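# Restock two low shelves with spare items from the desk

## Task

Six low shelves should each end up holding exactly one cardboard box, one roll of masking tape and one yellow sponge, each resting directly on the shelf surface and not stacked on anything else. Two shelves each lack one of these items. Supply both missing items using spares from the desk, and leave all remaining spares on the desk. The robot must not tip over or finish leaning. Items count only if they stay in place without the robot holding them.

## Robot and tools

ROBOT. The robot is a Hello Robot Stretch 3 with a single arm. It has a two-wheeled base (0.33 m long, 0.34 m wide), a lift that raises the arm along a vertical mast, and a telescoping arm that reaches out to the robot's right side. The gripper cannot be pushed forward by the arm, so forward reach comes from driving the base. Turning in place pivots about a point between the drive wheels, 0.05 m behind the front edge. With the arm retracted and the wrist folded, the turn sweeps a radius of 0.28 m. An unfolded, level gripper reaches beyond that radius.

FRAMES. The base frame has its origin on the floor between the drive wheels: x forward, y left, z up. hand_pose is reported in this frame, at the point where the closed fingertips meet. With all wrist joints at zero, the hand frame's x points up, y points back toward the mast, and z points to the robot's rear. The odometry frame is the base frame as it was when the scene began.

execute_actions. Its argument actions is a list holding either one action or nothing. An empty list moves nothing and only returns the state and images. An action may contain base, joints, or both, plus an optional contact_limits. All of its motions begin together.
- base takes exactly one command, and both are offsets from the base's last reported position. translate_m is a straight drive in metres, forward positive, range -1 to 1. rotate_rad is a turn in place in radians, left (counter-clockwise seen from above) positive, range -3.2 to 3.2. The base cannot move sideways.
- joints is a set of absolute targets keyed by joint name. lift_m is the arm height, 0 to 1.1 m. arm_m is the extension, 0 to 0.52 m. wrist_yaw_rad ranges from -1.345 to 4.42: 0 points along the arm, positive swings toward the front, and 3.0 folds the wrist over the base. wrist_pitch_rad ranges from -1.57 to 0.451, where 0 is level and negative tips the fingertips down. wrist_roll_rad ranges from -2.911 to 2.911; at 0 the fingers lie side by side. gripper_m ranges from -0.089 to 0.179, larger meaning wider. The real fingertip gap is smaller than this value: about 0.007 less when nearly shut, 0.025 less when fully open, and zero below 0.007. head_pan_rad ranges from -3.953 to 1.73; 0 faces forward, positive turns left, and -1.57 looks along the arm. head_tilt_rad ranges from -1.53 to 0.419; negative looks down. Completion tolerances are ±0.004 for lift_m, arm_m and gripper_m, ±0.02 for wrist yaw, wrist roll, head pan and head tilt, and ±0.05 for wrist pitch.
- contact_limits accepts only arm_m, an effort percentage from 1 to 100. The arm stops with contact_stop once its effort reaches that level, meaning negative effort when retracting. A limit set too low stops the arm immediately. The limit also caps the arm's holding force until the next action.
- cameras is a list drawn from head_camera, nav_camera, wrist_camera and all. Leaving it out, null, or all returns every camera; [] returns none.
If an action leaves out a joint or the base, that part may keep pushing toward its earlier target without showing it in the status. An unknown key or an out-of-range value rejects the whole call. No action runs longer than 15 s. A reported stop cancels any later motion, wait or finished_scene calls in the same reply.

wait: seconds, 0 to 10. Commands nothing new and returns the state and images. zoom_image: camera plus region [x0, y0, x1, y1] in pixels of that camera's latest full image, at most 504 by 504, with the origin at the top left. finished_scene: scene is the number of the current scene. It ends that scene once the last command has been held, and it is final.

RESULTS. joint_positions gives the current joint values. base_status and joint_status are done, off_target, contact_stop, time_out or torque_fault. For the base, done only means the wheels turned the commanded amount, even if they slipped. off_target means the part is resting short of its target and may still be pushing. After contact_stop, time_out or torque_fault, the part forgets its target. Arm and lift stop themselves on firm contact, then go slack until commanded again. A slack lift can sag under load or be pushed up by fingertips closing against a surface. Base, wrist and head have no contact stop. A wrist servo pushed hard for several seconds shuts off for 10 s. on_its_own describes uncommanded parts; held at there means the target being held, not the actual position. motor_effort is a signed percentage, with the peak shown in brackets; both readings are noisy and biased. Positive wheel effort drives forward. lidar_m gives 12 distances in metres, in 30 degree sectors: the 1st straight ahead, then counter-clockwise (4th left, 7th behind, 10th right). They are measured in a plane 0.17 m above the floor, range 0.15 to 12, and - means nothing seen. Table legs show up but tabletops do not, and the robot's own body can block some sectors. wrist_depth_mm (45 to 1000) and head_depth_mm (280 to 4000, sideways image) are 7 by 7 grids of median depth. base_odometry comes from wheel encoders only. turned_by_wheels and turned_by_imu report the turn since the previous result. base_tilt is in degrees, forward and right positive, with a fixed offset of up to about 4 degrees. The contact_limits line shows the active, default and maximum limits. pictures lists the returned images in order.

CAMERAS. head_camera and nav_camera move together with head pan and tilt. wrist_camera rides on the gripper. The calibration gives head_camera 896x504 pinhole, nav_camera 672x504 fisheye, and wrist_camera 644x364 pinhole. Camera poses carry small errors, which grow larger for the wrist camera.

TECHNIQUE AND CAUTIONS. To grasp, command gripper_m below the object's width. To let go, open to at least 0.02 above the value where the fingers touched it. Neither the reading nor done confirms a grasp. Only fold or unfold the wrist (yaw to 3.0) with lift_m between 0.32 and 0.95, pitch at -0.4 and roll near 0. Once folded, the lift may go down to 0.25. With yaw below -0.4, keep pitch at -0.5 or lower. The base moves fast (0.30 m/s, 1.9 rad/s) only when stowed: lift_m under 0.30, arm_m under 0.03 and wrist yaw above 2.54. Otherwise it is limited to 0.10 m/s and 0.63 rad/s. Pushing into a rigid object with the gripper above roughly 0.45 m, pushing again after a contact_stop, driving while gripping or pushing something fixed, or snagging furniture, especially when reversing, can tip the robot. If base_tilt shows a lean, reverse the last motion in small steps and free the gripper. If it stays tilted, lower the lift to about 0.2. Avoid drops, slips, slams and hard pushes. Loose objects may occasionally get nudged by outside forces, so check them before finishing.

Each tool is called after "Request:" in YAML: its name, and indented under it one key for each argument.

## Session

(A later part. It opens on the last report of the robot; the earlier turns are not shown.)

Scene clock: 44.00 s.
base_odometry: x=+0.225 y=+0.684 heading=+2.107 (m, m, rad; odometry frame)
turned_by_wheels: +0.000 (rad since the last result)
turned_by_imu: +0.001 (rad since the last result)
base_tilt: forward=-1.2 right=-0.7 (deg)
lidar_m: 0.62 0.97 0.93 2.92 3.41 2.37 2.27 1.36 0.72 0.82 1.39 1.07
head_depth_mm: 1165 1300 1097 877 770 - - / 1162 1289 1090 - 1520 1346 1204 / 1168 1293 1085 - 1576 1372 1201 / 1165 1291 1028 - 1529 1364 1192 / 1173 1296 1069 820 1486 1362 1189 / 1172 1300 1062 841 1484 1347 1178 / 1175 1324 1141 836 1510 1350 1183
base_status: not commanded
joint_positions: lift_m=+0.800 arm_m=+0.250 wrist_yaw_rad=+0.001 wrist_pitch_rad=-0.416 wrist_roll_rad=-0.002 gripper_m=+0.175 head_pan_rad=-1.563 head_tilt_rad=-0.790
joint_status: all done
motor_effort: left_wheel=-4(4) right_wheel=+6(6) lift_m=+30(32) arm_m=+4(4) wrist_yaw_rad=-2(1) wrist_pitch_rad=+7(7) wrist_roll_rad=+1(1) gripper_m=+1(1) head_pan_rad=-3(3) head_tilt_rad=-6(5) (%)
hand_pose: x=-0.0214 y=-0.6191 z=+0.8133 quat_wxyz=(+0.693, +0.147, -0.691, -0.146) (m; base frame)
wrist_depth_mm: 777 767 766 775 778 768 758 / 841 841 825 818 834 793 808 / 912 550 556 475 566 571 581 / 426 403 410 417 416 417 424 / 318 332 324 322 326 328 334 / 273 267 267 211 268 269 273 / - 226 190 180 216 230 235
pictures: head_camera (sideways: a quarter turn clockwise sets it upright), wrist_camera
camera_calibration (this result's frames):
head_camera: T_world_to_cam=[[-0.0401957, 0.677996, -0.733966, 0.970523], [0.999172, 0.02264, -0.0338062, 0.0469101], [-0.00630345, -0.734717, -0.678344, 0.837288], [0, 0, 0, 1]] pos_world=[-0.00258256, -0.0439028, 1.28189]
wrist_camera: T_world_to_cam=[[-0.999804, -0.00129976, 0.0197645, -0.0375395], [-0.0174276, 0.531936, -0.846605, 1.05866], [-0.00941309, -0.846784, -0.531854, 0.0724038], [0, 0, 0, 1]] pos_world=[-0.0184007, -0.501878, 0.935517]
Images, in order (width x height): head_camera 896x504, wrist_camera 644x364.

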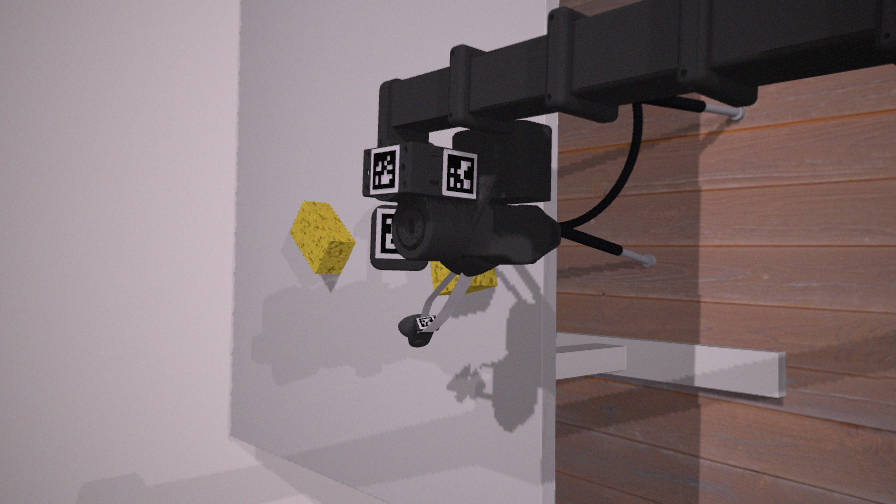

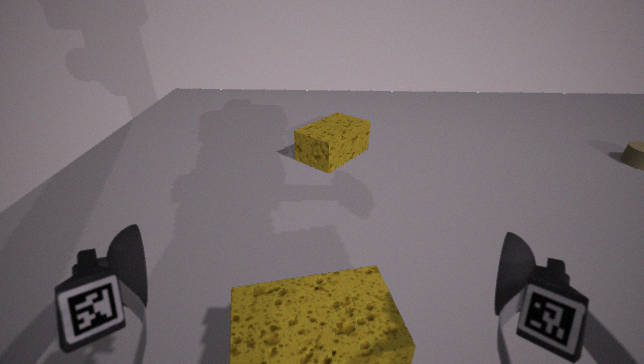

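Request:
execute_actions:
  actions:
    - {"joints":{"lift_m":0.735}}
  cameras: ["wrist_camera"]

Request:
execute_actions:
  actions:
    - {"joints":{"gripper_m":0.06}}
  cameras: ["wrist_camera"]

Scene clock: 47.57 s.
base_odometry: x=+0.225 y=+0.684 heading=+2.107 (m, m, rad; odometry frame)
turned_by_wheels: +0.000 (rad since the last result)
turned_by_imu: +0.001 (rad since the last result)
base_tilt: forward=-1.2 right=-0.8 (deg)
lidar_m: 0.62 0.96 0.93 2.91 3.37 2.38 2.27 1.35 0.72 0.82 1.39 1.07
head_depth_mm: 1163 1301 1098 863 1352 1417 - / 1166 1291 1090 888 - 1346 1173 / 1167 1288 1083 908 1494 1373 1192 / 1169 1291 1026 903 1529 1365 1191 / 1166 1296 1069 856 1484 1362 1182 / 1166 1294 1059 841 1481 1346 1185 / 1173 1320 1141 838 1507 1352 1177
base_status: not commanded
joint_positions: lift_m=+0.735 arm_m=+0.250 wrist_yaw_rad=+0.001 wrist_pitch_rad=-0.416 wrist_roll_rad=-0.002 gripper_m=+0.175 head_pan_rad=-1.563 head_tilt_rad=-0.790
joint_status: all done
motor_effort: left_wheel=-5(4) right_wheel=+6(6) lift_m=+29(34) arm_m=+4(4) wrist_yaw_rad=+0(1) wrist_pitch_rad=+7(7) wrist_roll_rad=+1(1) gripper_m=+1(0) head_pan_rad=-2(2) head_tilt_rad=-5(5) (%)
hand_pose: x=-0.0214 y=-0.6191 z=+0.7483 quat_wxyz=(+0.693, +0.147, -0.691, -0.146) (m; base frame)
wrist_depth_mm: 769 762 784 781 753 756 752 / 838 679 605 498 621 627 655 / 380 379 383 392 395 405 404 / 279 282 284 285 286 291 294 / 220 231 161 156 171 230 229 / 190 184 133 137 149 187 190 / - 156 146 149 158 159 163
pictures: wrist_camera
camera_calibration (this result's frames):
wrist_camera: T_world_to_cam=[[-0.999804, -0.00129984, 0.0197645, -0.036255], [-0.0174276, 0.531936, -0.846605, 1.00364], [-0.00941298, -0.846784, -0.531854, 0.0378391], [0, 0, 0, 1]] pos_world=[-0.0184007, -0.501878, 0.870529]
Images, in order (width x height): wrist_camera 644x364.

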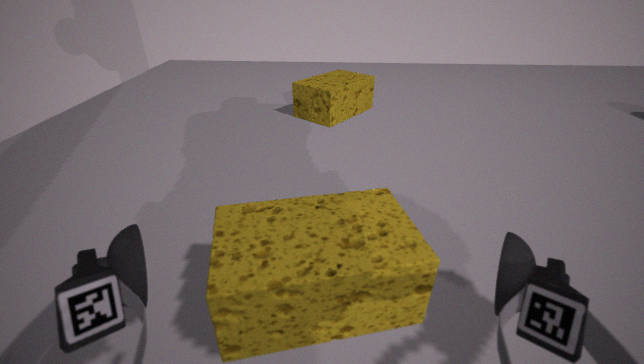

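Scene clock: 49.20 s.
base_odometry: x=+0.225 y=+0.684 heading=+2.107 (m, m, rad; odometry frame)
turned_by_wheels: +0.000 (rad since the last result)
turned_by_imu: +0.000 (rad since the last result)
base_tilt: forward=-1.2 right=-0.8 (deg)
lidar_m: 0.62 0.97 0.93 2.92 3.40 2.38 2.27 1.35 0.72 0.82 1.39 1.07
head_depth_mm: 1167 1299 1099 864 1348 1418 - / 1168 1293 1091 886 - 1347 1176 / 1167 1292 1082 909 1495 1373 1195 / 1169 1293 1024 903 1509 1364 1189 / 1174 1295 1072 847 1486 1359 1184 / 1168 1297 1061 842 1483 1349 1180 / 1174 1317 1142 836 1515 1347 1178
base_status: not commanded
joint_positions: lift_m=+0.735 arm_m=+0.250 wrist_yaw_rad=+0.001 wrist_pitch_rad=-0.416 wrist_roll_rad=-0.002 gripper_m=+0.061 head_pan_rad=-1.563 head_tilt_rad=-0.790
joint_status: all done
motor_effort: left_wheel=-4(4) right_wheel=+6(6) lift_m=+30(29) arm_m=+5(4) wrist_yaw_rad=-2(0) wrist_pitch_rad=+7(7) wrist_roll_rad=+1(1) gripper_m=-23(100) head_pan_rad=-3(2) head_tilt_rad=-5(5) (%)
hand_pose: x=-0.0214 y=-0.6191 z=+0.7483 quat_wxyz=(+0.693, +0.147, -0.691, -0.146) (m; base frame)
wrist_depth_mm: 774 774 779 764 772 764 765 / 842 675 601 494 621 638 637 / 380 380 387 394 395 397 403 / 281 281 281 285 286 288 288 / 221 222 154 155 163 228 228 / 183 186 130 135 143 188 189 / 157 152 145 149 154 155 161
pictures: wrist_camera
camera_calibration (this result's frames):
wrist_camera: T_world_to_cam=[[-0.999804, -0.00130087, 0.0197646, -0.0362555], [-0.0174282, 0.531936, -0.846605, 1.00364], [-0.00941218, -0.846784, -0.531854, 0.0378391], [0, 0, 0, 1]] pos_world=[-0.0184006, -0.501878, 0.870529]
Images, in order (width x height): wrist_camera 644x364.

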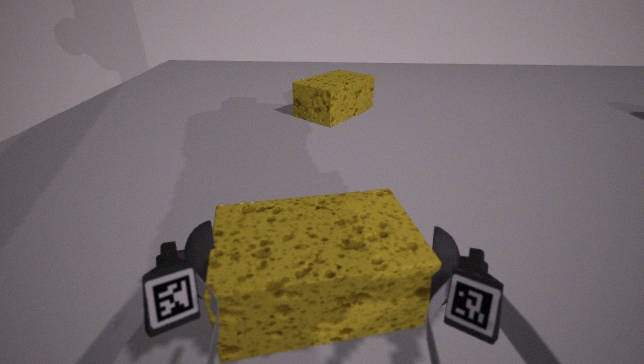

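Request:
execute_actions:
  actions:
    - {"joints":{"gripper_m":0.04}}
  cameras: []

Request:
execute_actions:
  actions:
    - {"joints":{"lift_m":0.78}}
  cameras: ["wrist_camera","head_camera"]

Scene clock: 51.10 s.
base_odometry: x=+0.225 y=+0.684 heading=+2.107 (m, m, rad; odometry frame)
turned_by_wheels: +0.000 (rad since the last result)
turned_by_imu: +0.001 (rad since the last result)
base_tilt: forward=-1.2 right=-0.8 (deg)
lidar_m: 0.62 0.96 0.93 2.92 3.38 2.37 2.26 1.35 0.72 0.82 1.39 1.07
head_depth_mm: 1168 1302 1099 864 1347 1412 - / 1165 1295 1089 888 - 1348 1178 / 1172 1290 1082 908 1495 1368 1194 / 1170 1294 1026 903 1503 1363 1191 / 1169 1292 1071 846 1484 1358 1188 / 1172 1297 1062 839 1478 1348 1183 / 1174 1314 1142 837 1509 1350 1182
base_status: not commanded
joint_positions: lift_m=+0.735 arm_m=+0.250 wrist_yaw_rad=+0.001 wrist_pitch_rad=-0.416 wrist_roll_rad=-0.002 gripper_m=+0.042 head_pan_rad=-1.563 head_tilt_rad=-0.790
joint_status: all done
motor_effort: left_wheel=-4(4) right_wheel=+6(6) lift_m=+29(29) arm_m=+4(5) wrist_yaw_rad=-1(1) wrist_pitch_rad=+7(7) wrist_roll_rad=+1(1) gripper_m=-31(100) head_pan_rad=-3(4) head_tilt_rad=-4(5) (%)
hand_pose: x=-0.0214 y=-0.6191 z=+0.7483 quat_wxyz=(+0.693, +0.147, -0.691, -0.146) (m; base frame)
wrist_depth_mm: 777 767 768 761 763 770 761 / 837 675 600 495 630 642 649 / 376 384 386 396 397 400 403 / 278 279 284 284 288 287 291 / 220 223 155 155 162 226 229 / 183 187 130 134 141 187 189 / 156 152 144 149 154 155 161
pictures: none
No camera images: the call's "cameras" was empty. Leave "cameras" out to get every camera's image.

Scene clock: 52.33 s.
base_odometry: x=+0.225 y=+0.684 heading=+2.107 (m, m, rad; odometry frame)
turned_by_wheels: +0.000 (rad since the last result)
turned_by_imu: +0.000 (rad since the last result)
base_tilt: forward=-1.2 right=-0.8 (deg)
lidar_m: 0.62 0.96 0.93 2.91 3.40 2.38 2.27 1.35 0.72 0.82 1.39 1.07
head_depth_mm: 1168 1298 1097 868 770 - - / 1167 1287 1092 943 - 1362 1197 / 1171 1294 1083 - 1534 1368 1198 / 1169 1294 1023 - 1523 1366 1193 / 1168 1298 1065 846 1492 1358 1186 / 1176 1299 1061 840 1479 1346 1184 / 1172 1318 1140 835 1509 1351 1181
base_status: not commanded
joint_positions: lift_m=+0.780 arm_m=+0.250 wrist_yaw_rad=+0.001 wrist_pitch_rad=-0.417 wrist_roll_rad=-0.002 gripper_m=+0.049 head_pan_rad=-1.563 head_tilt_rad=-0.790
joint_status: all done
on_its_own: gripper_m is held at +0.047, not at your +0.040, by its stall guard, which is still easing
motor_effort: left_wheel=-5(4) right_wheel=+6(6) lift_m=+40(47) arm_m=+5(4) wrist_yaw_rad=-2(1) wrist_pitch_rad=+7(7) wrist_roll_rad=+1(1) gripper_m=-27(31) head_pan_rad=-4(3) head_tilt_rad=-5(5) (%)
hand_pose: x=-0.0214 y=-0.6191 z=+0.7927 quat_wxyz=(+0.693, +0.147, -0.691, -0.146) (m; base frame)
wrist_depth_mm: 767 773 768 770 774 788 745 / 843 844 807 805 788 807 802 / 927 496 495 442 519 525 521 / 362 365 365 371 374 377 380 / 287 289 156 155 162 296 298 / 237 243 131 135 141 245 246 / 202 198 145 151 198 201 209
pictures: head_camera (sideways: a quarter turn clockwise sets it upright), wrist_camera
camera_calibration (this result's frames):
head_camera: T_world_to_cam=[[-0.0401956, 0.677996, -0.733966, 0.970523], [0.999172, 0.0226399, -0.0338062, 0.04691], [-0.00630354, -0.734717, -0.678344, 0.837288], [0, 0, 0, 1]] pos_world=[-0.00258256, -0.0439028, 1.28189]
wrist_camera: T_world_to_cam=[[-0.999804, -0.00131437, 0.019764, -0.0371424], [-0.0174282, 0.532539, -0.846226, 1.04132], [-0.00941286, -0.846404, -0.532458, 0.0622811], [0, 0, 0, 1]] pos_world=[-0.0184006, -0.501877, 0.915086]
Images, in order (width x height): head_camera 896x504, wrist_camera 644x364.

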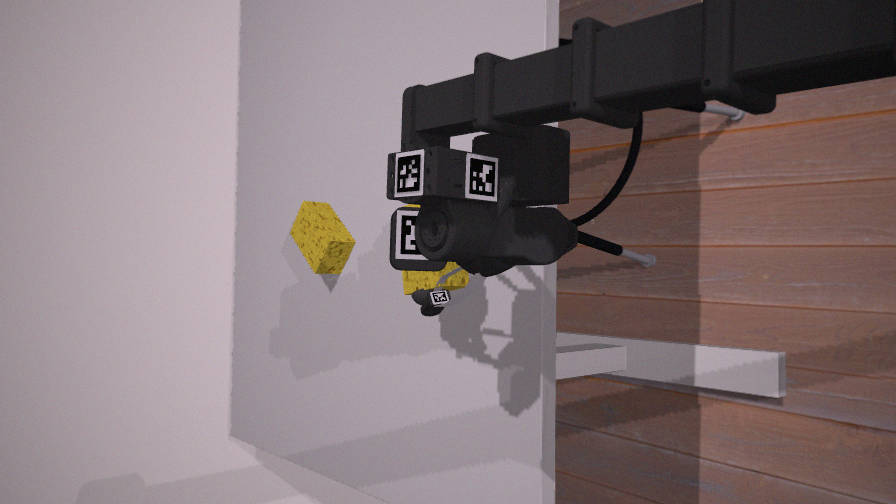

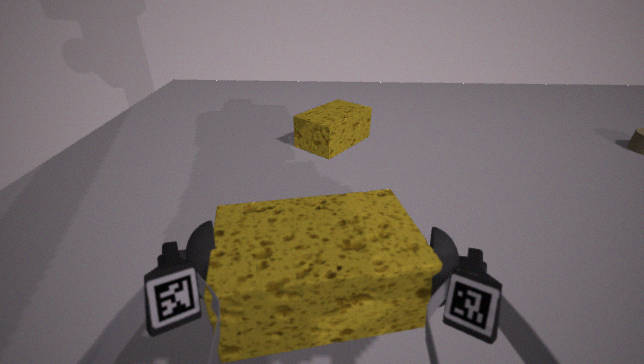

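Request:
execute_actions:
  actions:
    - {"base":{"rotate_rad":1.565},"joints":{"gripper_m":0.058,"lift_m":0.80}}
  cameras: ["head_camera","wrist_camera"]

Scene clock: 57.43 s.
base_odometry: x=+0.225 y=+0.684 heading=-2.611 (m, m, rad; odometry frame)
turned_by_wheels: +1.565 (rad since the last result)
turned_by_imu: +1.573 (rad since the last result)
base_tilt: forward=-1.2 right=-0.7 (deg)
lidar_m: 2.91 3.19 2.38 2.41 1.35 0.72 0.82 1.39 1.07 0.62 0.97 0.93
head_depth_mm: 889 1000 1147 1331 1530 - - / 889 999 1150 - 1552 1370 1200 / 889 1004 1148 - 1569 1369 1191 / 877 990 1132 - 1528 1367 1193 / 906 1025 1148 1041 1113 1284 1182 / 909 1022 1149 1004 1108 1282 1182 / 908 1023 1152 998 1129 1294 1178
base_status: done
joint_positions: lift_m=+0.800 arm_m=+0.250 wrist_yaw_rad=+0.000 wrist_pitch_rad=-0.417 wrist_roll_rad=-0.002 gripper_m=+0.059 head_pan_rad=-1.563 head_tilt_rad=-0.790
joint_status: all done
motor_effort: left_wheel=-4(10) right_wheel=+4(11) lift_m=+40(44) arm_m=+4(4) wrist_yaw_rad=-2(1) wrist_pitch_rad=+7(8) wrist_roll_rad=+1(1) gripper_m=-23(24) head_pan_rad=-2(3) head_tilt_rad=-5(5) (%)
hand_pose: x=-0.0214 y=-0.6191 z=+0.8127 quat_wxyz=(+0.693, +0.147, -0.691, -0.146) (m; base frame)
wrist_depth_mm: 508 502 509 481 479 484 478 / 548 547 545 514 523 522 516 / 605 600 597 581 578 562 558 / 634 621 644 620 614 627 617 / 486 488 155 155 162 690 694 / 398 411 131 135 142 790 778 / 344 330 144 150 899 918 894
pictures: head_camera (sideways: a quarter turn clockwise sets it upright), wrist_camera
camera_calibration (this result's frames):
head_camera: T_world_to_cam=[[-0.0401931, 0.678025, -0.73394, 0.970489], [0.999172, 0.0226373, -0.0338056, 0.0469093], [-0.00630663, -0.734691, -0.678373, 0.837325], [0, 0, 0, 1]] pos_world=[-0.00258274, -0.043902, 1.28188]
wrist_camera: T_world_to_cam=[[-0.999804, -0.00125538, 0.0197675, -0.0375178], [-0.0173985, 0.532652, -0.846156, 1.05824], [-0.00946693, -0.846334, -0.532569, 0.073044], [0, 0, 0, 1]] pos_world=[-0.0184072, -0.501903, 0.935081]
Images, in order (width x height): head_camera 896x504, wrist_camera 644x364.

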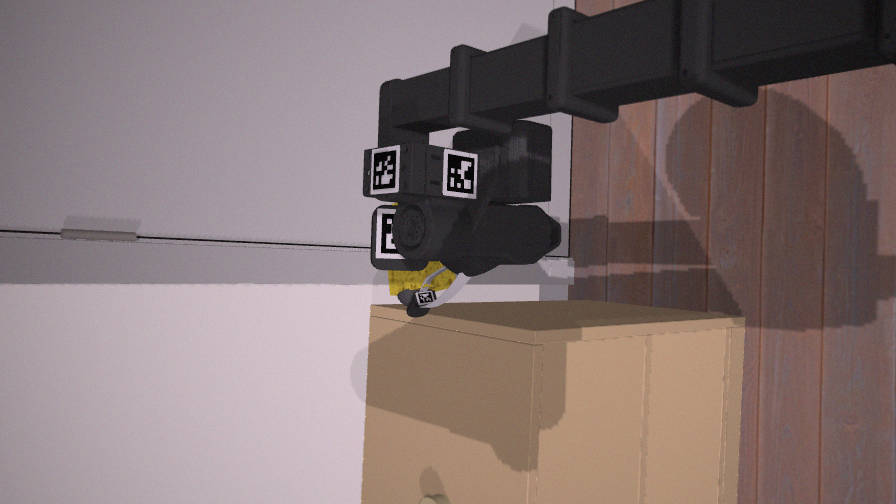

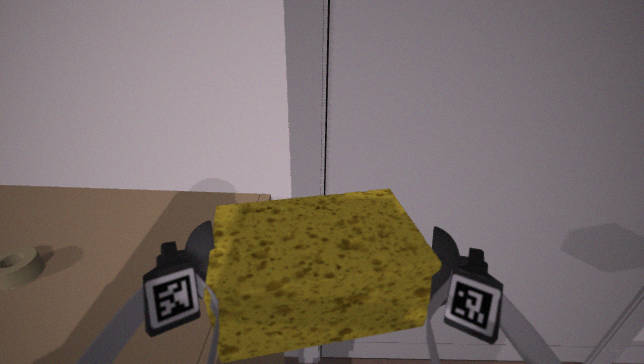

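Request:
execute_actions:
  actions:
    - {"base":{"translate_m":0.62},"joints":{"arm_m":0.39,"lift_m":0.70}}
  cameras: ["head_camera","wrist_camera"]

Scene clock: 66.63 s.
base_odometry: x=-0.310 y=+0.370 heading=-2.611 (m, m, rad; odometry frame)
turned_by_wheels: +0.000 (rad since the last result)
turned_by_imu: +0.002 (rad since the last result)
base_tilt: forward=-1.2 right=-0.8 (deg)
lidar_m: 2.44 2.63 2.52 2.29 2.13 1.83 1.31 1.47 0.80 0.63 0.94 0.92
head_depth_mm: 901 1016 1163 1035 1128 1291 1224 / 902 1014 1161 1061 - - 1176 / 903 1015 1163 - 1118 1290 1196 / 900 1017 1153 933 1117 1301 1193 / 905 1015 1146 1010 1087 1282 1186 / 902 1019 1142 1004 1129 1294 1179 / 902 1021 1144 998 1130 1295 1177
base_status: done
joint_positions: lift_m=+0.700 arm_m=+0.390 wrist_yaw_rad=+0.000 wrist_pitch_rad=-0.417 wrist_roll_rad=-0.002 gripper_m=+0.059 head_pan_rad=-1.563 head_tilt_rad=-0.790
joint_status: all done
motor_effort: left_wheel=-4(6) right_wheel=+6(11) lift_m=+30(37) arm_m=+4(8) wrist_yaw_rad=+0(0) wrist_pitch_rad=+8(8) wrist_roll_rad=+1(1) gripper_m=-23(24) head_pan_rad=-3(3) head_tilt_rad=-4(5) (%)
hand_pose: x=-0.0214 y=-0.7590 z=+0.7130 quat_wxyz=(+0.693, +0.147, -0.691, -0.147) (m; base frame)
wrist_depth_mm: 374 370 372 369 368 364 368 / 404 404 401 399 397 397 395 / 442 440 435 434 432 431 432 / 413 421 463 457 457 463 468 / 330 333 155 154 163 342 344 / 274 281 130 135 143 283 284 / 233 229 145 151 233 233 232
pictures: head_camera (sideways: a quarter turn clockwise sets it upright), wrist_camera
camera_calibration (this result's frames):
head_camera: T_world_to_cam=[[-0.0401915, 0.678025, -0.733939, 0.970489], [0.999172, 0.0226349, -0.0338056, 0.0469093], [-0.00630839, -0.73469, -0.678373, 0.837326], [0, 0, 0, 1]] pos_world=[-0.00258285, -0.043902, 1.28188]
wrist_camera: T_world_to_cam=[[-0.999804, -0.00119787, 0.0197395, -0.0356701], [-0.0173411, 0.532928, -0.845983, 1.04848], [-0.00950637, -0.84616, -0.532845, -0.0981711], [0, 0, 0, 1]] pos_world=[-0.0184147, -0.641876, 0.83539]
Images, in order (width x height): head_camera 896x504, wrist_camera 644x364.

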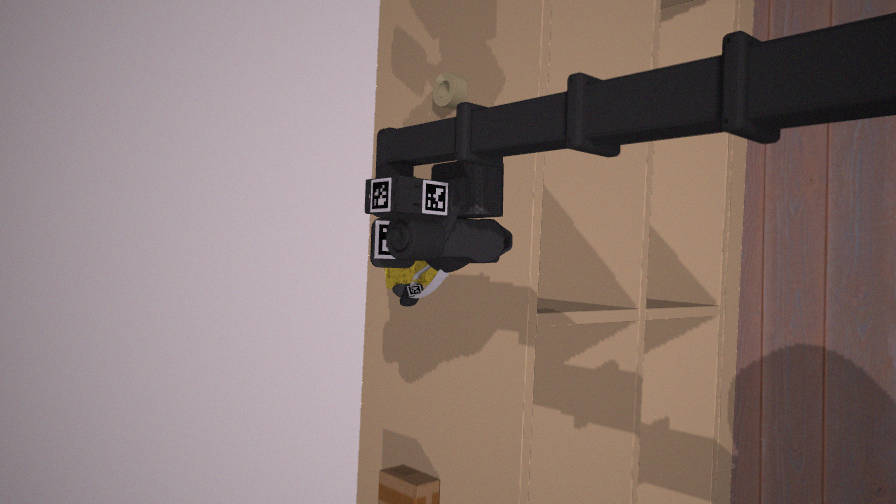

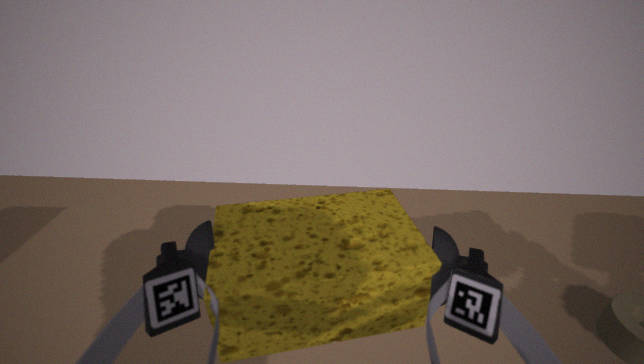

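Request:
execute_actions:
  actions:
    - {"joints":{"lift_m":0.624}}
  cameras: ["wrist_camera"]

Scene clock: 69.17 s.
base_odometry: x=-0.310 y=+0.370 heading=-2.611 (m, m, rad; odometry frame)
turned_by_wheels: +0.000 (rad since the last result)
turned_by_imu: +0.001 (rad since the last result)
base_tilt: forward=-1.2 right=-0.7 (deg)
lidar_m: 2.45 2.63 2.51 2.28 2.13 1.82 1.31 1.47 0.80 0.63 0.94 0.92
head_depth_mm: 901 1016 1162 1032 1131 1293 1204 / 904 1014 1166 1023 1128 1294 - / 896 1017 1160 1089 1143 1287 1193 / 902 1017 1153 1078 1144 1299 1189 / 905 1017 1150 1008 1090 1281 1186 / 904 1018 1143 1008 1132 1295 1185 / 907 1016 1142 996 1126 1292 1181
base_status: not commanded
joint_positions: lift_m=+0.624 arm_m=+0.390 wrist_yaw_rad=+0.000 wrist_pitch_rad=-0.414 wrist_roll_rad=-0.002 gripper_m=+0.059 head_pan_rad=-1.563 head_tilt_rad=-0.790
joint_status: all done
motor_effort: left_wheel=-4(4) right_wheel=+6(6) lift_m=+28(31) arm_m=+4(4) wrist_yaw_rad=-2(0) wrist_pitch_rad=+6(7) wrist_roll_rad=+1(1) gripper_m=-23(24) head_pan_rad=-4(2) head_tilt_rad=-5(5) (%)
hand_pose: x=-0.0214 y=-0.7594 z=+0.6377 quat_wxyz=(+0.693, +0.146, -0.691, -0.145) (m; base frame)
wrist_depth_mm: 372 370 373 369 368 368 366 / 404 403 399 402 403 398 395 / 378 381 421 425 422 418 426 / 277 279 283 285 285 288 291 / 220 220 155 155 162 227 229 / 182 186 130 135 142 187 188 / 155 151 145 149 153 154 159
pictures: wrist_camera
camera_calibration (this result's frames):
wrist_camera: T_world_to_cam=[[-0.999805, -0.00113347, 0.0197388, -0.0341363], [-0.0173356, 0.530314, -0.847624, 0.984092], [-0.00950701, -0.847801, -0.53023, -0.141508], [0, 0, 0, 1]] pos_world=[-0.0184151, -0.641886, 0.759782]
Images, in order (width x height): wrist_camera 644x364.

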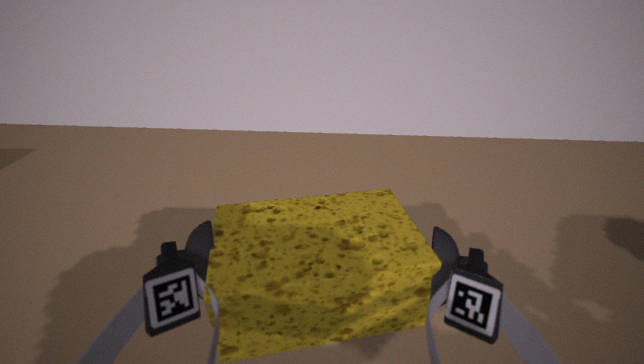

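Request:
execute_actions:
  actions:
    - {"joints":{"gripper_m":0.15}}
  cameras: []

Request:
execute_actions:
  actions:
    - {"joints":{"lift_m":0.70}}
  cameras: ["wrist_camera"]

Scene clock: 73.50 s.
base_odometry: x=-0.310 y=+0.370 heading=-2.611 (m, m, rad; odometry frame)
turned_by_wheels: +0.000 (rad since the last result)
turned_by_imu: +0.001 (rad since the last result)
base_tilt: forward=-1.2 right=-0.7 (deg)
lidar_m: 2.45 2.64 2.51 2.29 2.14 1.82 1.31 1.46 0.80 0.63 0.94 0.92
head_depth_mm: 902 1014 1163 1032 1131 1293 1200 / 902 1019 1164 1028 1128 1296 - / 902 1016 1160 1088 1149 1286 1192 / 903 1017 1152 1080 1141 1302 1191 / 899 1019 1151 1008 1088 1281 1186 / 902 1022 1139 1007 1136 1300 1177 / 902 1017 1147 994 1127 1293 1180
base_status: not commanded
joint_positions: lift_m=+0.624 arm_m=+0.390 wrist_yaw_rad=+0.000 wrist_pitch_rad=-0.414 wrist_roll_rad=-0.002 gripper_m=+0.150 head_pan_rad=-1.563 head_tilt_rad=-0.790
joint_status: all done
motor_effort: left_wheel=-4(4) right_wheel=+5(6) lift_m=+29(29) arm_m=+4(4) wrist_yaw_rad=-1(1) wrist_pitch_rad=+6(6) wrist_roll_rad=+1(1) gripper_m=+0(99) head_pan_rad=-3(2) head_tilt_rad=-5(5) (%)
hand_pose: x=-0.0214 y=-0.7594 z=+0.6377 quat_wxyz=(+0.693, +0.146, -0.691, -0.145) (m; base frame)
wrist_depth_mm: 373 371 370 371 369 370 366 / 397 404 403 402 397 397 402 / 375 380 382 418 417 417 416 / 276 279 282 283 287 290 288 / 220 224 161 154 170 228 228 / 181 - 132 137 150 - 187 / - 151 147 150 157 154 160
pictures: none
No camera images: the call's "cameras" was empty. Leave "cameras" out to get every camera's image.

Scene clock: 75.03 s.
base_odometry: x=-0.310 y=+0.370 heading=-2.611 (m, m, rad; odometry frame)
turned_by_wheels: +0.000 (rad since the last result)
turned_by_imu: +0.000 (rad since the last result)
base_tilt: forward=-1.2 right=-0.7 (deg)
lidar_m: 2.44 2.63 2.51 2.29 2.13 1.82 1.31 1.47 0.81 0.63 0.94 0.92
head_depth_mm: 900 1014 1166 1033 1130 1302 1227 / 902 1014 1167 1062 - - 1173 / 901 1014 1164 - 1121 1290 1191 / 903 1016 1152 958 1116 1301 1194 / 902 1015 1151 1008 1089 1280 1189 / 907 1020 1141 1005 1133 1295 1184 / 903 1016 1141 994 1129 1289 1174
base_status: not commanded
joint_positions: lift_m=+0.700 arm_m=+0.390 wrist_yaw_rad=+0.000 wrist_pitch_rad=-0.415 wrist_roll_rad=-0.002 gripper_m=+0.150 head_pan_rad=-1.563 head_tilt_rad=-0.790
joint_status: all done
motor_effort: left_wheel=-4(4) right_wheel=+5(6) lift_m=+40(41) arm_m=+4(4) wrist_yaw_rad=+0(1) wrist_pitch_rad=+6(7) wrist_roll_rad=+1(1) gripper_m=+0(0) head_pan_rad=-4(3) head_tilt_rad=-5(5) (%)
hand_pose: x=-0.0214 y=-0.7593 z=+0.7131 quat_wxyz=(+0.693, +0.146, -0.691, -0.146) (m; base frame)
wrist_depth_mm: 373 374 371 368 368 367 371 / 402 405 401 401 401 399 397 / 440 434 440 435 432 434 433 / 419 421 461 463 463 463 474 / 335 340 336 339 342 342 347 / 275 - 279 223 280 - 284 / 235 229 224 189 232 233 232
pictures: wrist_camera
camera_calibration (this result's frames):
wrist_camera: T_world_to_cam=[[-0.999805, -0.00111808, 0.0197229, -0.0356071], [-0.0173058, 0.531041, -0.847169, 1.04817], [-0.00952647, -0.847345, -0.530957, -0.100577], [0, 0, 0, 1]] pos_world=[-0.0184189, -0.641884, 0.835278]
Images, in order (width x height): wrist_camera 644x364.

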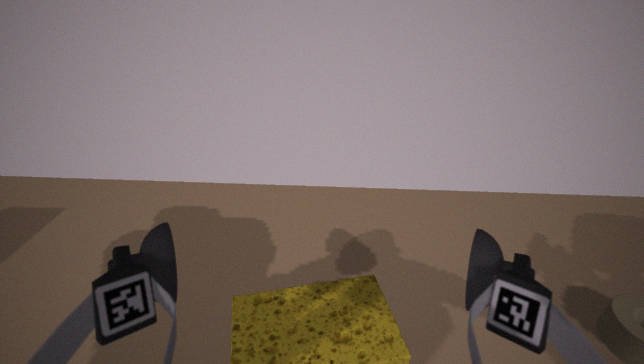

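Request:
execute_actions:
  actions:
    - {"base":{"rotate_rad":-0.905},"joints":{"lift_m":0.83,"arm_m":0.05}}
  cameras: []

Request:
execute_actions:
  actions:
    - {"base":{"translate_m":-1.0}}
  cameras: []

Request:
execute_actions:
  actions:
    - {"base":{"rotate_rad":-0.672}}

Scene clock: 79.67 s.
base_odometry: x=-0.310 y=+0.370 heading=+2.767 (m, m, rad; odometry frame)
turned_by_wheels: -0.905 (rad since the last result)
turned_by_imu: -0.907 (rad since the last result)
base_tilt: forward=-1.2 right=-0.7 (deg)
lidar_m: 0.92 1.22 2.39 2.63 2.38 2.35 2.06 1.31 1.48 0.81 0.86 0.63
head_depth_mm: 1815 1984 2198 1971 1657 - - / 1898 2131 2318 1959 1707 - 1145 / 1699 1979 2266 1955 1701 - 1152 / 1467 1667 1924 1949 - - 1160 / 1310 1461 1669 1834 1557 1361 1187 / 1185 1306 1462 1096 1220 1325 1181 / 1078 1176 1288 999 1151 1262 1175
base_status: done
joint_positions: lift_m=+0.830 arm_m=+0.050 wrist_yaw_rad=+0.000 wrist_pitch_rad=-0.416 wrist_roll_rad=-0.002 gripper_m=+0.150 head_pan_rad=-1.563 head_tilt_rad=-0.790
joint_status: all done
motor_effort: left_wheel=+4(10) right_wheel=-4(10) lift_m=+40(38) arm_m=-4(9) wrist_yaw_rad=+0(1) wrist_pitch_rad=+7(6) wrist_roll_rad=+1(1) gripper_m=+0(0) head_pan_rad=-2(4) head_tilt_rad=-5(6) (%)
hand_pose: x=-0.0216 y=-0.4201 z=+0.8431 quat_wxyz=(+0.693, +0.146, -0.691, -0.146) (m; base frame)
wrist_depth_mm: 664 756 926 - - - - / 682 796 - - - - - / 713 859 - - - - 779 / 668 691 - - - - - / 513 555 790 - - - - / 452 - 780 - - - - / 652 642 915 - - - -
pictures: none
No camera images: the call's "cameras" was empty. Leave "cameras" out to get every camera's image.

Scene clock: 91.03 s.
base_odometry: x=+0.621 y=+0.005 heading=+2.767 (m, m, rad; odometry frame)
turned_by_wheels: +0.000 (rad since the last result)
turned_by_imu: +0.001 (rad since the last result)
base_tilt: forward=-1.2 right=-0.7 (deg)
lidar_m: 1.58 2.66 3.00 1.95 1.93 1.48 1.12 0.93 0.98 0.82 1.84 1.41
head_depth_mm: 1226 1326 1098 861 749 - - / 1310 1400 1090 859 787 - 1145 / 1394 1460 1085 858 1697 - 1152 / 1504 1465 1080 933 - - 1160 / 1621 1451 1070 1703 1557 1359 1185 / 1773 1827 1064 1877 1585 1351 1179 / 1904 2056 1136 1912 1573 1356 1180
base_status: done
joint_positions: lift_m=+0.830 arm_m=+0.050 wrist_yaw_rad=+0.000 wrist_pitch_rad=-0.416 wrist_roll_rad=-0.002 gripper_m=+0.150 head_pan_rad=-1.563 head_tilt_rad=-0.790
joint_status: not commanded
motor_effort: left_wheel=+5(6) right_wheel=-5(10) lift_m=+40(40) arm_m=-4(4) wrist_yaw_rad=-2(2) wrist_pitch_rad=+7(7) wrist_roll_rad=+1(1) gripper_m=+0(0) head_pan_rad=-3(3) head_tilt_rad=-4(4) (%)
hand_pose: x=-0.0216 y=-0.4201 z=+0.8431 quat_wxyz=(+0.693, +0.146, -0.691, -0.146) (m; base frame)
wrist_depth_mm: - - - - - 906 790 / - - 984 - - 936 832 / - - 635 651 649 659 680 / - - - 482 458 477 486 / - - - - 394 375 381 / - - - - - - 310 / - - - - - - 282
pictures: none
No camera images: the call's "cameras" was empty. Leave "cameras" out to get every camera's image.

Scene clock: 93.03 s.
base_odometry: x=+0.621 y=+0.005 heading=+2.096 (m, m, rad; odometry frame)
turned_by_wheels: -0.672 (rad since the last result)
turned_by_imu: -0.674 (rad since the last result)
base_tilt: forward=-1.2 right=-0.8 (deg)
lidar_m: 1.40 1.57 2.19 2.99 2.20 1.62 1.49 1.25 0.93 0.92 0.82 1.29
head_depth_mm: 1180 1332 1100 863 1628 - - / 1179 1305 1091 860 1658 - 1145 / 1179 1303 1045 854 1540 - 1154 / 1175 1302 1070 824 - - 1155 / 1178 1299 1066 847 1551 1359 1188 / 1177 1306 1062 842 1518 1354 1179 / 1175 1294 1053 837 1512 1353 1182
base_status: done
joint_positions: lift_m=+0.830 arm_m=+0.050 wrist_yaw_rad=+0.000 wrist_pitch_rad=-0.416 wrist_roll_rad=-0.002 gripper_m=+0.150 head_pan_rad=-1.563 head_tilt_rad=-0.790
joint_status: not commanded
motor_effort: left_wheel=+4(10) right_wheel=-5(9) lift_m=+39(40) arm_m=-4(4) wrist_yaw_rad=+0(0) wrist_pitch_rad=+7(6) wrist_roll_rad=+1(1) gripper_m=+0(0) head_pan_rad=-3(3) head_tilt_rad=-5(5) (%)
hand_pose: x=-0.0216 y=-0.4201 z=+0.8431 quat_wxyz=(+0.693, +0.146, -0.691, -0.146) (m; base frame)
wrist_depth_mm: 961 978 969 953 975 964 974 / 974 - - - 981 - - / 630 629 630 653 652 - - / 436 465 476 422 477 482 - / 364 376 366 370 378 375 380 / 705 - - - - - 857 / - 999 - - - - 951
pictures: head_camera (sideways: a quarter turn clockwise sets it upright), nav_camera (sideways: a quarter turn counterclockwise sets it upright), wrist_camera
camera_calibration (this result's frames):
head_camera: T_world_to_cam=[[-0.0401025, 0.678078, -0.733895, 0.97043], [0.999175, 0.0225054, -0.0338046, 0.046908], [-0.00640559, -0.734645, -0.678421, 0.837389], [0, 0, 0, 1]] pos_world=[-0.00258865, -0.0438995, 1.28188]
nav_camera: T_world_to_cam=[[-0.0284963, -0.699483, 0.714081, -0.883074], [-0.999501, 0.0296827, -0.0108105, 0.072972], [-0.0136341, -0.714032, -0.69998, 0.86812], [0, 0, 0, 1]] pos_world=[0.0596073, 0.0000039135, 1.23904]
wrist_camera: T_world_to_cam=[[-0.999805, -0.000410748, 0.0197224, -0.0376535], [-0.0169255, 0.531401, -0.846951, 0.978094], [-0.0101326, -0.84712, -0.531304, 0.256171], [0, 0, 0, 1]] pos_world=[-0.0184957, -0.302768, 0.965245]
Images, in order (width x height): head_camera 896x504, nav_camera 672x504, wrist_camera 644x364.

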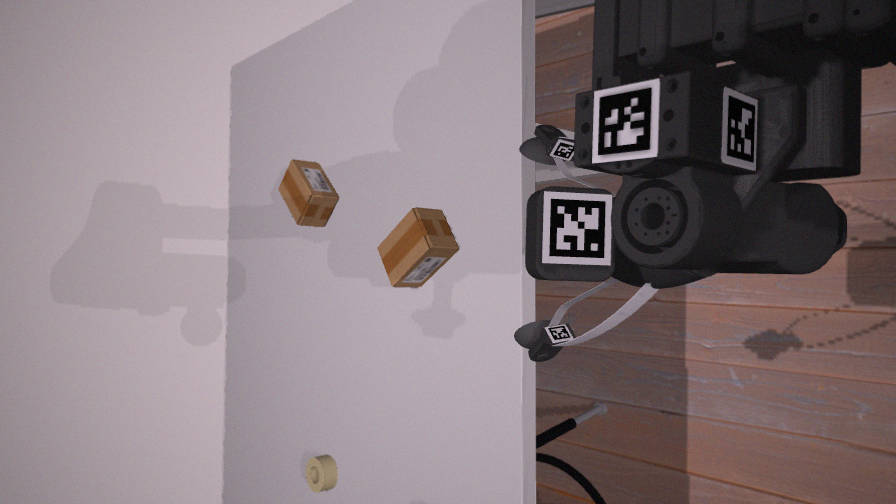

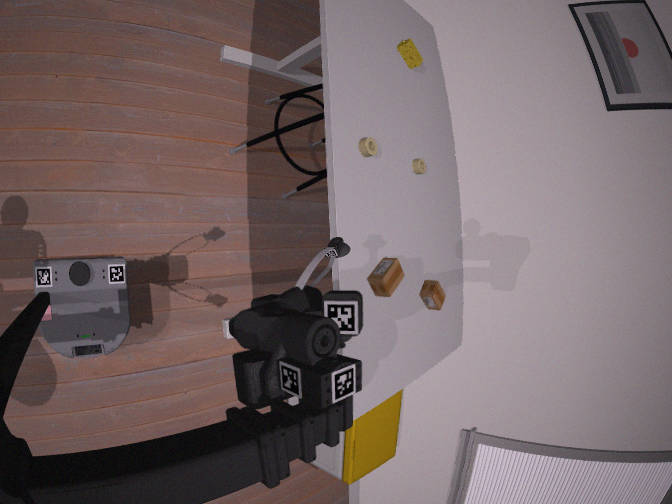

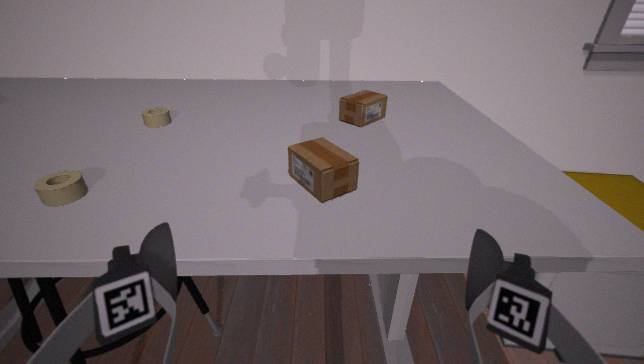

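Request:
zoom_image:
  camera: "head_camera"
  region: [360, 190, 480, 300]

Request:
zoom_image:
  camera: "wrist_camera"
  region: [270, 125, 380, 215]

Region (360, 190, 480, 300) of head_camera's 896x504 image, scaled by 4.200, with more detail than that image has; it fills the top 462 rows of this view, and the rest is white.

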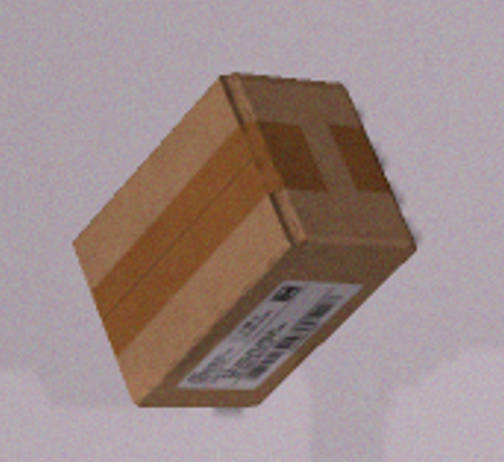

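Region (270, 125, 380, 215) of wrist_camera's 644x364 image, scaled by 4.582; it fills the top 412 rows of this view, and the rest is white.

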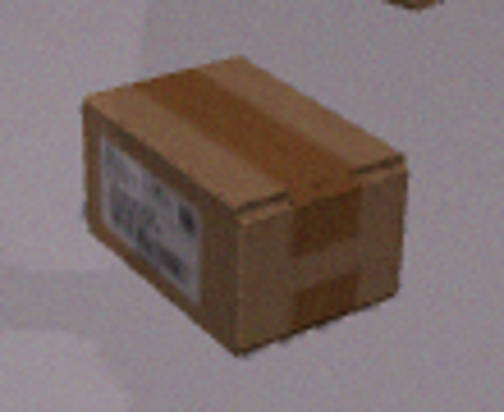

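Request:
execute_actions:
  actions:
    - {"base":{"translate_m":-0.133},"joints":{"lift_m":0.80,"arm_m":0.375,"wrist_yaw_rad":0.63,"gripper_m":0.125}}
  cameras: ["wrist_camera","head_camera"]

Scene clock: 100.63 s.
base_odometry: x=+0.688 y=-0.110 heading=+2.096 (m, m, rad; odometry frame)
turned_by_wheels: +0.000 (rad since the last result)
turned_by_imu: +0.002 (rad since the last result)
base_tilt: forward=-1.2 right=-0.7 (deg)
lidar_m: 1.54 1.69 2.28 3.01 2.11 1.50 1.35 1.84 1.02 0.90 0.91 1.20
head_depth_mm: 1183 1333 1506 1370 1343 - - / 1182 1332 1462 - 1554 1360 1200 / 1177 1310 - 831 1522 1358 1195 / 1175 1308 1166 802 1519 1361 1190 / 1177 1301 1087 821 1553 1359 1182 / 1177 1306 1061 820 1549 1360 1182 / 1179 1290 1057 838 1516 1350 1181
base_status: done
joint_positions: lift_m=+0.800 arm_m=+0.375 wrist_yaw_rad=+0.629 wrist_pitch_rad=-0.416 wrist_roll_rad=-0.002 gripper_m=+0.125 head_pan_rad=-1.563 head_tilt_rad=-0.790
joint_status: all done
motor_effort: left_wheel=+4(7) right_wheel=-5(10) lift_m=+29(37) arm_m=+4(9) wrist_yaw_rad=+0(2) wrist_pitch_rad=+7(7) wrist_roll_rad=+1(1) gripper_m=+0(95) head_pan_rad=-3(3) head_tilt_rad=-5(5) (%)
hand_pose: x=+0.1107 y=-0.7012 z=+0.8133 quat_wxyz=(+0.704, +0.353, -0.612, +0.075) (m; base frame)
wrist_depth_mm: - - - 864 717 621 539 / 859 773 860 847 752 649 565 / 542 548 541 556 568 577 568 / 393 406 406 409 413 339 393 / 319 320 321 321 325 325 329 / 265 273 266 203 266 278 272 / 227 218 221 174 229 222 231
pictures: head_camera (sideways: a quarter turn clockwise sets it upright), wrist_camera
camera_calibration (this result's frames):
head_camera: T_world_to_cam=[[-0.0401006, 0.678079, -0.733894, 0.970429], [0.999175, 0.0225027, -0.0338046, 0.046908], [-0.00640761, -0.734645, -0.678422, 0.83739], [0, 0, 0, 1]] pos_world=[-0.00258877, -0.0438995, 1.28188]
wrist_camera: T_world_to_cam=[[-0.807813, -0.58911, 0.0197013, -0.338909], [-0.326849, 0.419874, -0.846685, 1.0604], [0.490519, -0.690403, -0.531729, 0.0583783], [0, 0, 0, 1]] pos_world=[0.0441804, -0.604586, 0.935547]
Images, in order (width x height): head_camera 896x504, wrist_camera 644x364.

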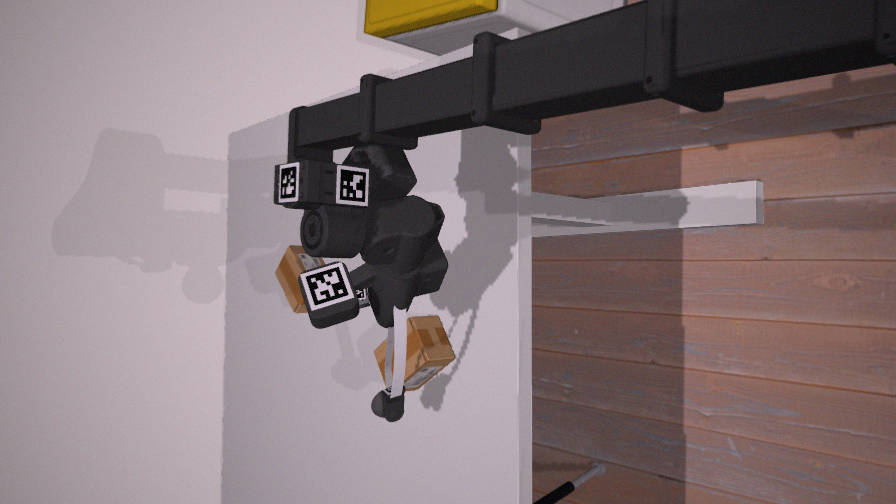

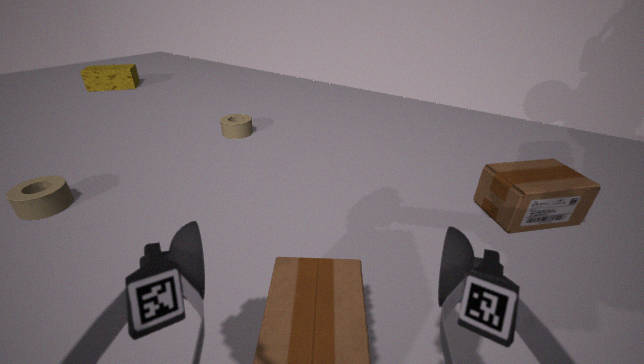

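Well aligned.

Request:
execute_actions:
  actions:
    - {"joints":{"lift_m":0.735}}
  cameras: ["wrist_camera"]

Request:
execute_actions:
  actions:
    - {"joints":{"gripper_m":0.02}}
  cameras: ["wrist_camera"]

Request:
execute_actions:
  actions:
    - {"joints":{"lift_m":0.78}}
  cameras: ["wrist_camera"]

Scene clock: 103.30 s.
base_odometry: x=+0.688 y=-0.110 heading=+2.096 (m, m, rad; odometry frame)
turned_by_wheels: +0.000 (rad since the last result)
turned_by_imu: +0.001 (rad since the last result)
base_tilt: forward=-1.2 right=-0.7 (deg)
lidar_m: 1.54 1.69 2.27 3.02 2.10 1.50 1.35 1.84 1.02 0.90 0.91 1.20
head_depth_mm: 1182 1333 1508 1345 1440 1416 - / 1180 1325 1203 888 - 1376 1180 / 1176 1307 1122 796 1537 1357 1197 / 1181 1309 1057 - 1530 1363 1191 / 1176 1304 1059 817 1556 1364 1183 / 1178 1304 1058 818 1546 1358 1184 / 1177 1290 1053 837 1512 1347 1176
base_status: not commanded
joint_positions: lift_m=+0.735 arm_m=+0.375 wrist_yaw_rad=+0.629 wrist_pitch_rad=-0.416 wrist_roll_rad=-0.002 gripper_m=+0.125 head_pan_rad=-1.563 head_tilt_rad=-0.790
joint_status: all done
motor_effort: left_wheel=+5(5) right_wheel=-4(4) lift_m=+29(30) arm_m=+4(4) wrist_yaw_rad=-1(1) wrist_pitch_rad=+7(7) wrist_roll_rad=+1(1) gripper_m=+0(0) head_pan_rad=-2(3) head_tilt_rad=-6(5) (%)
hand_pose: x=+0.1107 y=-0.7012 z=+0.7483 quat_wxyz=(+0.704, +0.353, -0.612, +0.075) (m; base frame)
wrist_depth_mm: - - - 835 714 610 530 / 587 592 596 608 612 617 559 / 376 383 385 388 393 314 287 / 278 279 282 187 287 288 289 / 221 221 214 147 226 228 229 / 183 190 131 121 180 194 189 / 160 152 148 127 154 154 160
pictures: wrist_camera
camera_calibration (this result's frames):
wrist_camera: T_world_to_cam=[[-0.807813, -0.58911, 0.0197014, -0.337629], [-0.326849, 0.419874, -0.846685, 1.00537], [0.490519, -0.690403, -0.531729, 0.0238145], [0, 0, 0, 1]] pos_world=[0.0441804, -0.604586, 0.870545]
Images, in order (width x height): wrist_camera 644x364.

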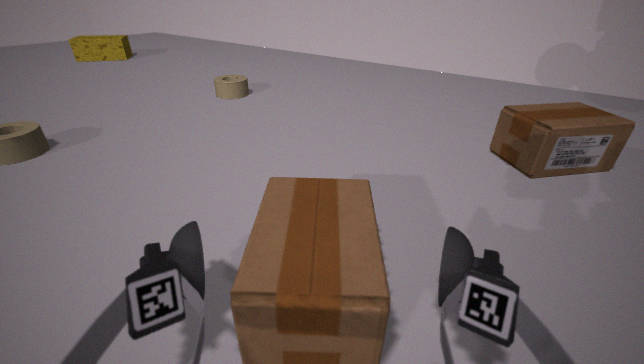

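Scene clock: 104.83 s.
base_odometry: x=+0.688 y=-0.110 heading=+2.096 (m, m, rad; odometry frame)
turned_by_wheels: +0.000 (rad since the last result)
turned_by_imu: +0.000 (rad since the last result)
base_tilt: forward=-1.3 right=-0.7 (deg)
lidar_m: 1.54 1.69 2.27 3.00 2.10 1.50 1.35 1.84 1.02 0.90 0.91 1.20
head_depth_mm: 1182 1332 1512 1349 1442 1417 - / 1183 1333 1201 887 - 1372 1174 / 1176 1311 1128 794 1538 1359 1196 / 1181 1305 1057 - 1525 1360 1192 / 1181 1307 1061 817 1556 1367 1190 / 1178 1308 1062 819 1549 1351 1182 / 1173 1294 1056 835 1520 1352 1179
base_status: not commanded
joint_positions: lift_m=+0.735 arm_m=+0.375 wrist_yaw_rad=+0.629 wrist_pitch_rad=-0.415 wrist_roll_rad=-0.002 gripper_m=+0.021 head_pan_rad=-1.563 head_tilt_rad=-0.790
joint_status: all done
motor_effort: left_wheel=+5(4) right_wheel=-5(4) lift_m=+30(29) arm_m=+5(4) wrist_yaw_rad=-1(0) wrist_pitch_rad=+6(7) wrist_roll_rad=+1(1) gripper_m=-27(100) head_pan_rad=-2(3) head_tilt_rad=-5(5) (%)
hand_pose: x=+0.1108 y=-0.7013 z=+0.7484 quat_wxyz=(+0.704, +0.353, -0.612, +0.076) (m; base frame)
wrist_depth_mm: - - - 868 714 611 542 / 591 599 603 612 622 608 561 / 379 380 386 391 394 316 286 / 281 279 283 188 288 289 291 / 220 222 224 149 227 228 230 / 182 183 122 123 124 188 187 / 156 156 153 133 149 160 160
pictures: wrist_camera
camera_calibration (this result's frames):
wrist_camera: T_world_to_cam=[[-0.807762, -0.58918, 0.0197018, -0.337665], [-0.326572, 0.419405, -0.847024, 1.00543], [0.490787, -0.690628, -0.531189, 0.0232311], [0, 0, 0, 1]] pos_world=[0.0441901, -0.604582, 0.870613]
Images, in order (width x height): wrist_camera 644x364.

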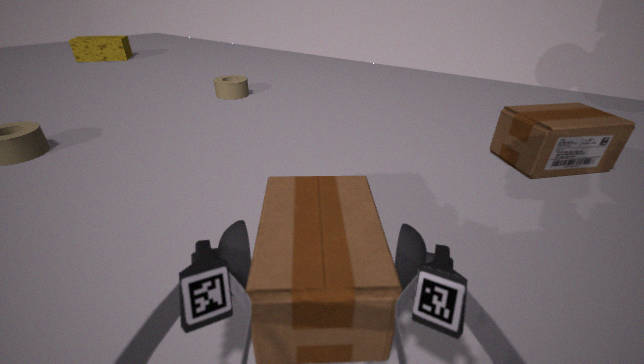

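Scene clock: 106.07 s.
base_odometry: x=+0.688 y=-0.110 heading=+2.096 (m, m, rad; odometry frame)
turned_by_wheels: +0.000 (rad since the last result)
turned_by_imu: +0.000 (rad since the last result)
base_tilt: forward=-1.2 right=-0.7 (deg)
lidar_m: 1.54 1.69 2.28 3.00 2.10 1.50 1.35 1.84 1.02 0.90 0.91 1.20
head_depth_mm: 1184 1333 1504 1355 1398 - - / 1181 1326 1439 - - 1371 1199 / 1180 1312 1175 827 1525 1358 1196 / 1181 1300 1077 802 1532 1361 1191 / 1178 1305 1065 807 1554 1360 1188 / 1179 1309 1060 817 1548 1353 1178 / 1179 1294 1052 836 1516 1354 1176
base_status: not commanded
joint_positions: lift_m=+0.780 arm_m=+0.375 wrist_yaw_rad=+0.630 wrist_pitch_rad=-0.424 wrist_roll_rad=-0.002 gripper_m=+0.025 head_pan_rad=-1.563 head_tilt_rad=-0.791
joint_status: all done
motor_effort: left_wheel=+4(6) right_wheel=-4(6) lift_m=+41(39) arm_m=+4(4) wrist_yaw_rad=+0(2) wrist_pitch_rad=+10(11) wrist_roll_rad=+1(1) gripper_m=-22(27) head_pan_rad=-3(3) head_tilt_rad=-5(5) (%)
hand_pose: x=+0.1102 y=-0.7004 z=+0.7910 quat_wxyz=(+0.704, +0.356, -0.610, +0.073) (m; base frame)
wrist_depth_mm: - - - 859 709 608 545 / 734 726 758 763 714 648 565 / 483 479 488 491 498 503 513 / 340 356 357 362 365 320 325 / 282 288 288 168 294 288 294 / 235 237 131 128 132 240 242 / 201 202 196 132 197 205 206
pictures: wrist_camera
camera_calibration (this result's frames):
wrist_camera: T_world_to_cam=[[-0.807577, -0.589442, 0.0194373, -0.338481], [-0.330942, 0.425641, -0.842204, 1.04196], [0.488157, -0.686577, -0.538809, 0.0559252], [0, 0, 0, 1]] pos_world=[0.0441776, -0.604618, 0.914253]
Images, in order (width x height): wrist_camera 644x364.

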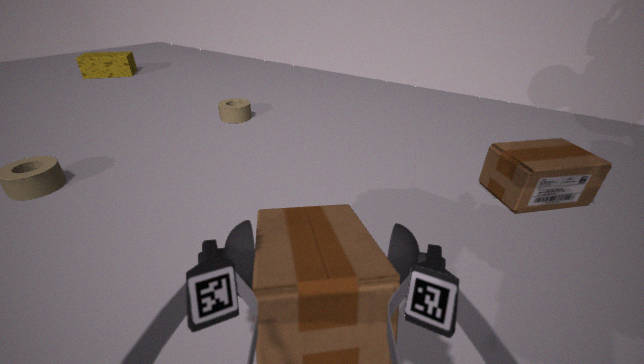

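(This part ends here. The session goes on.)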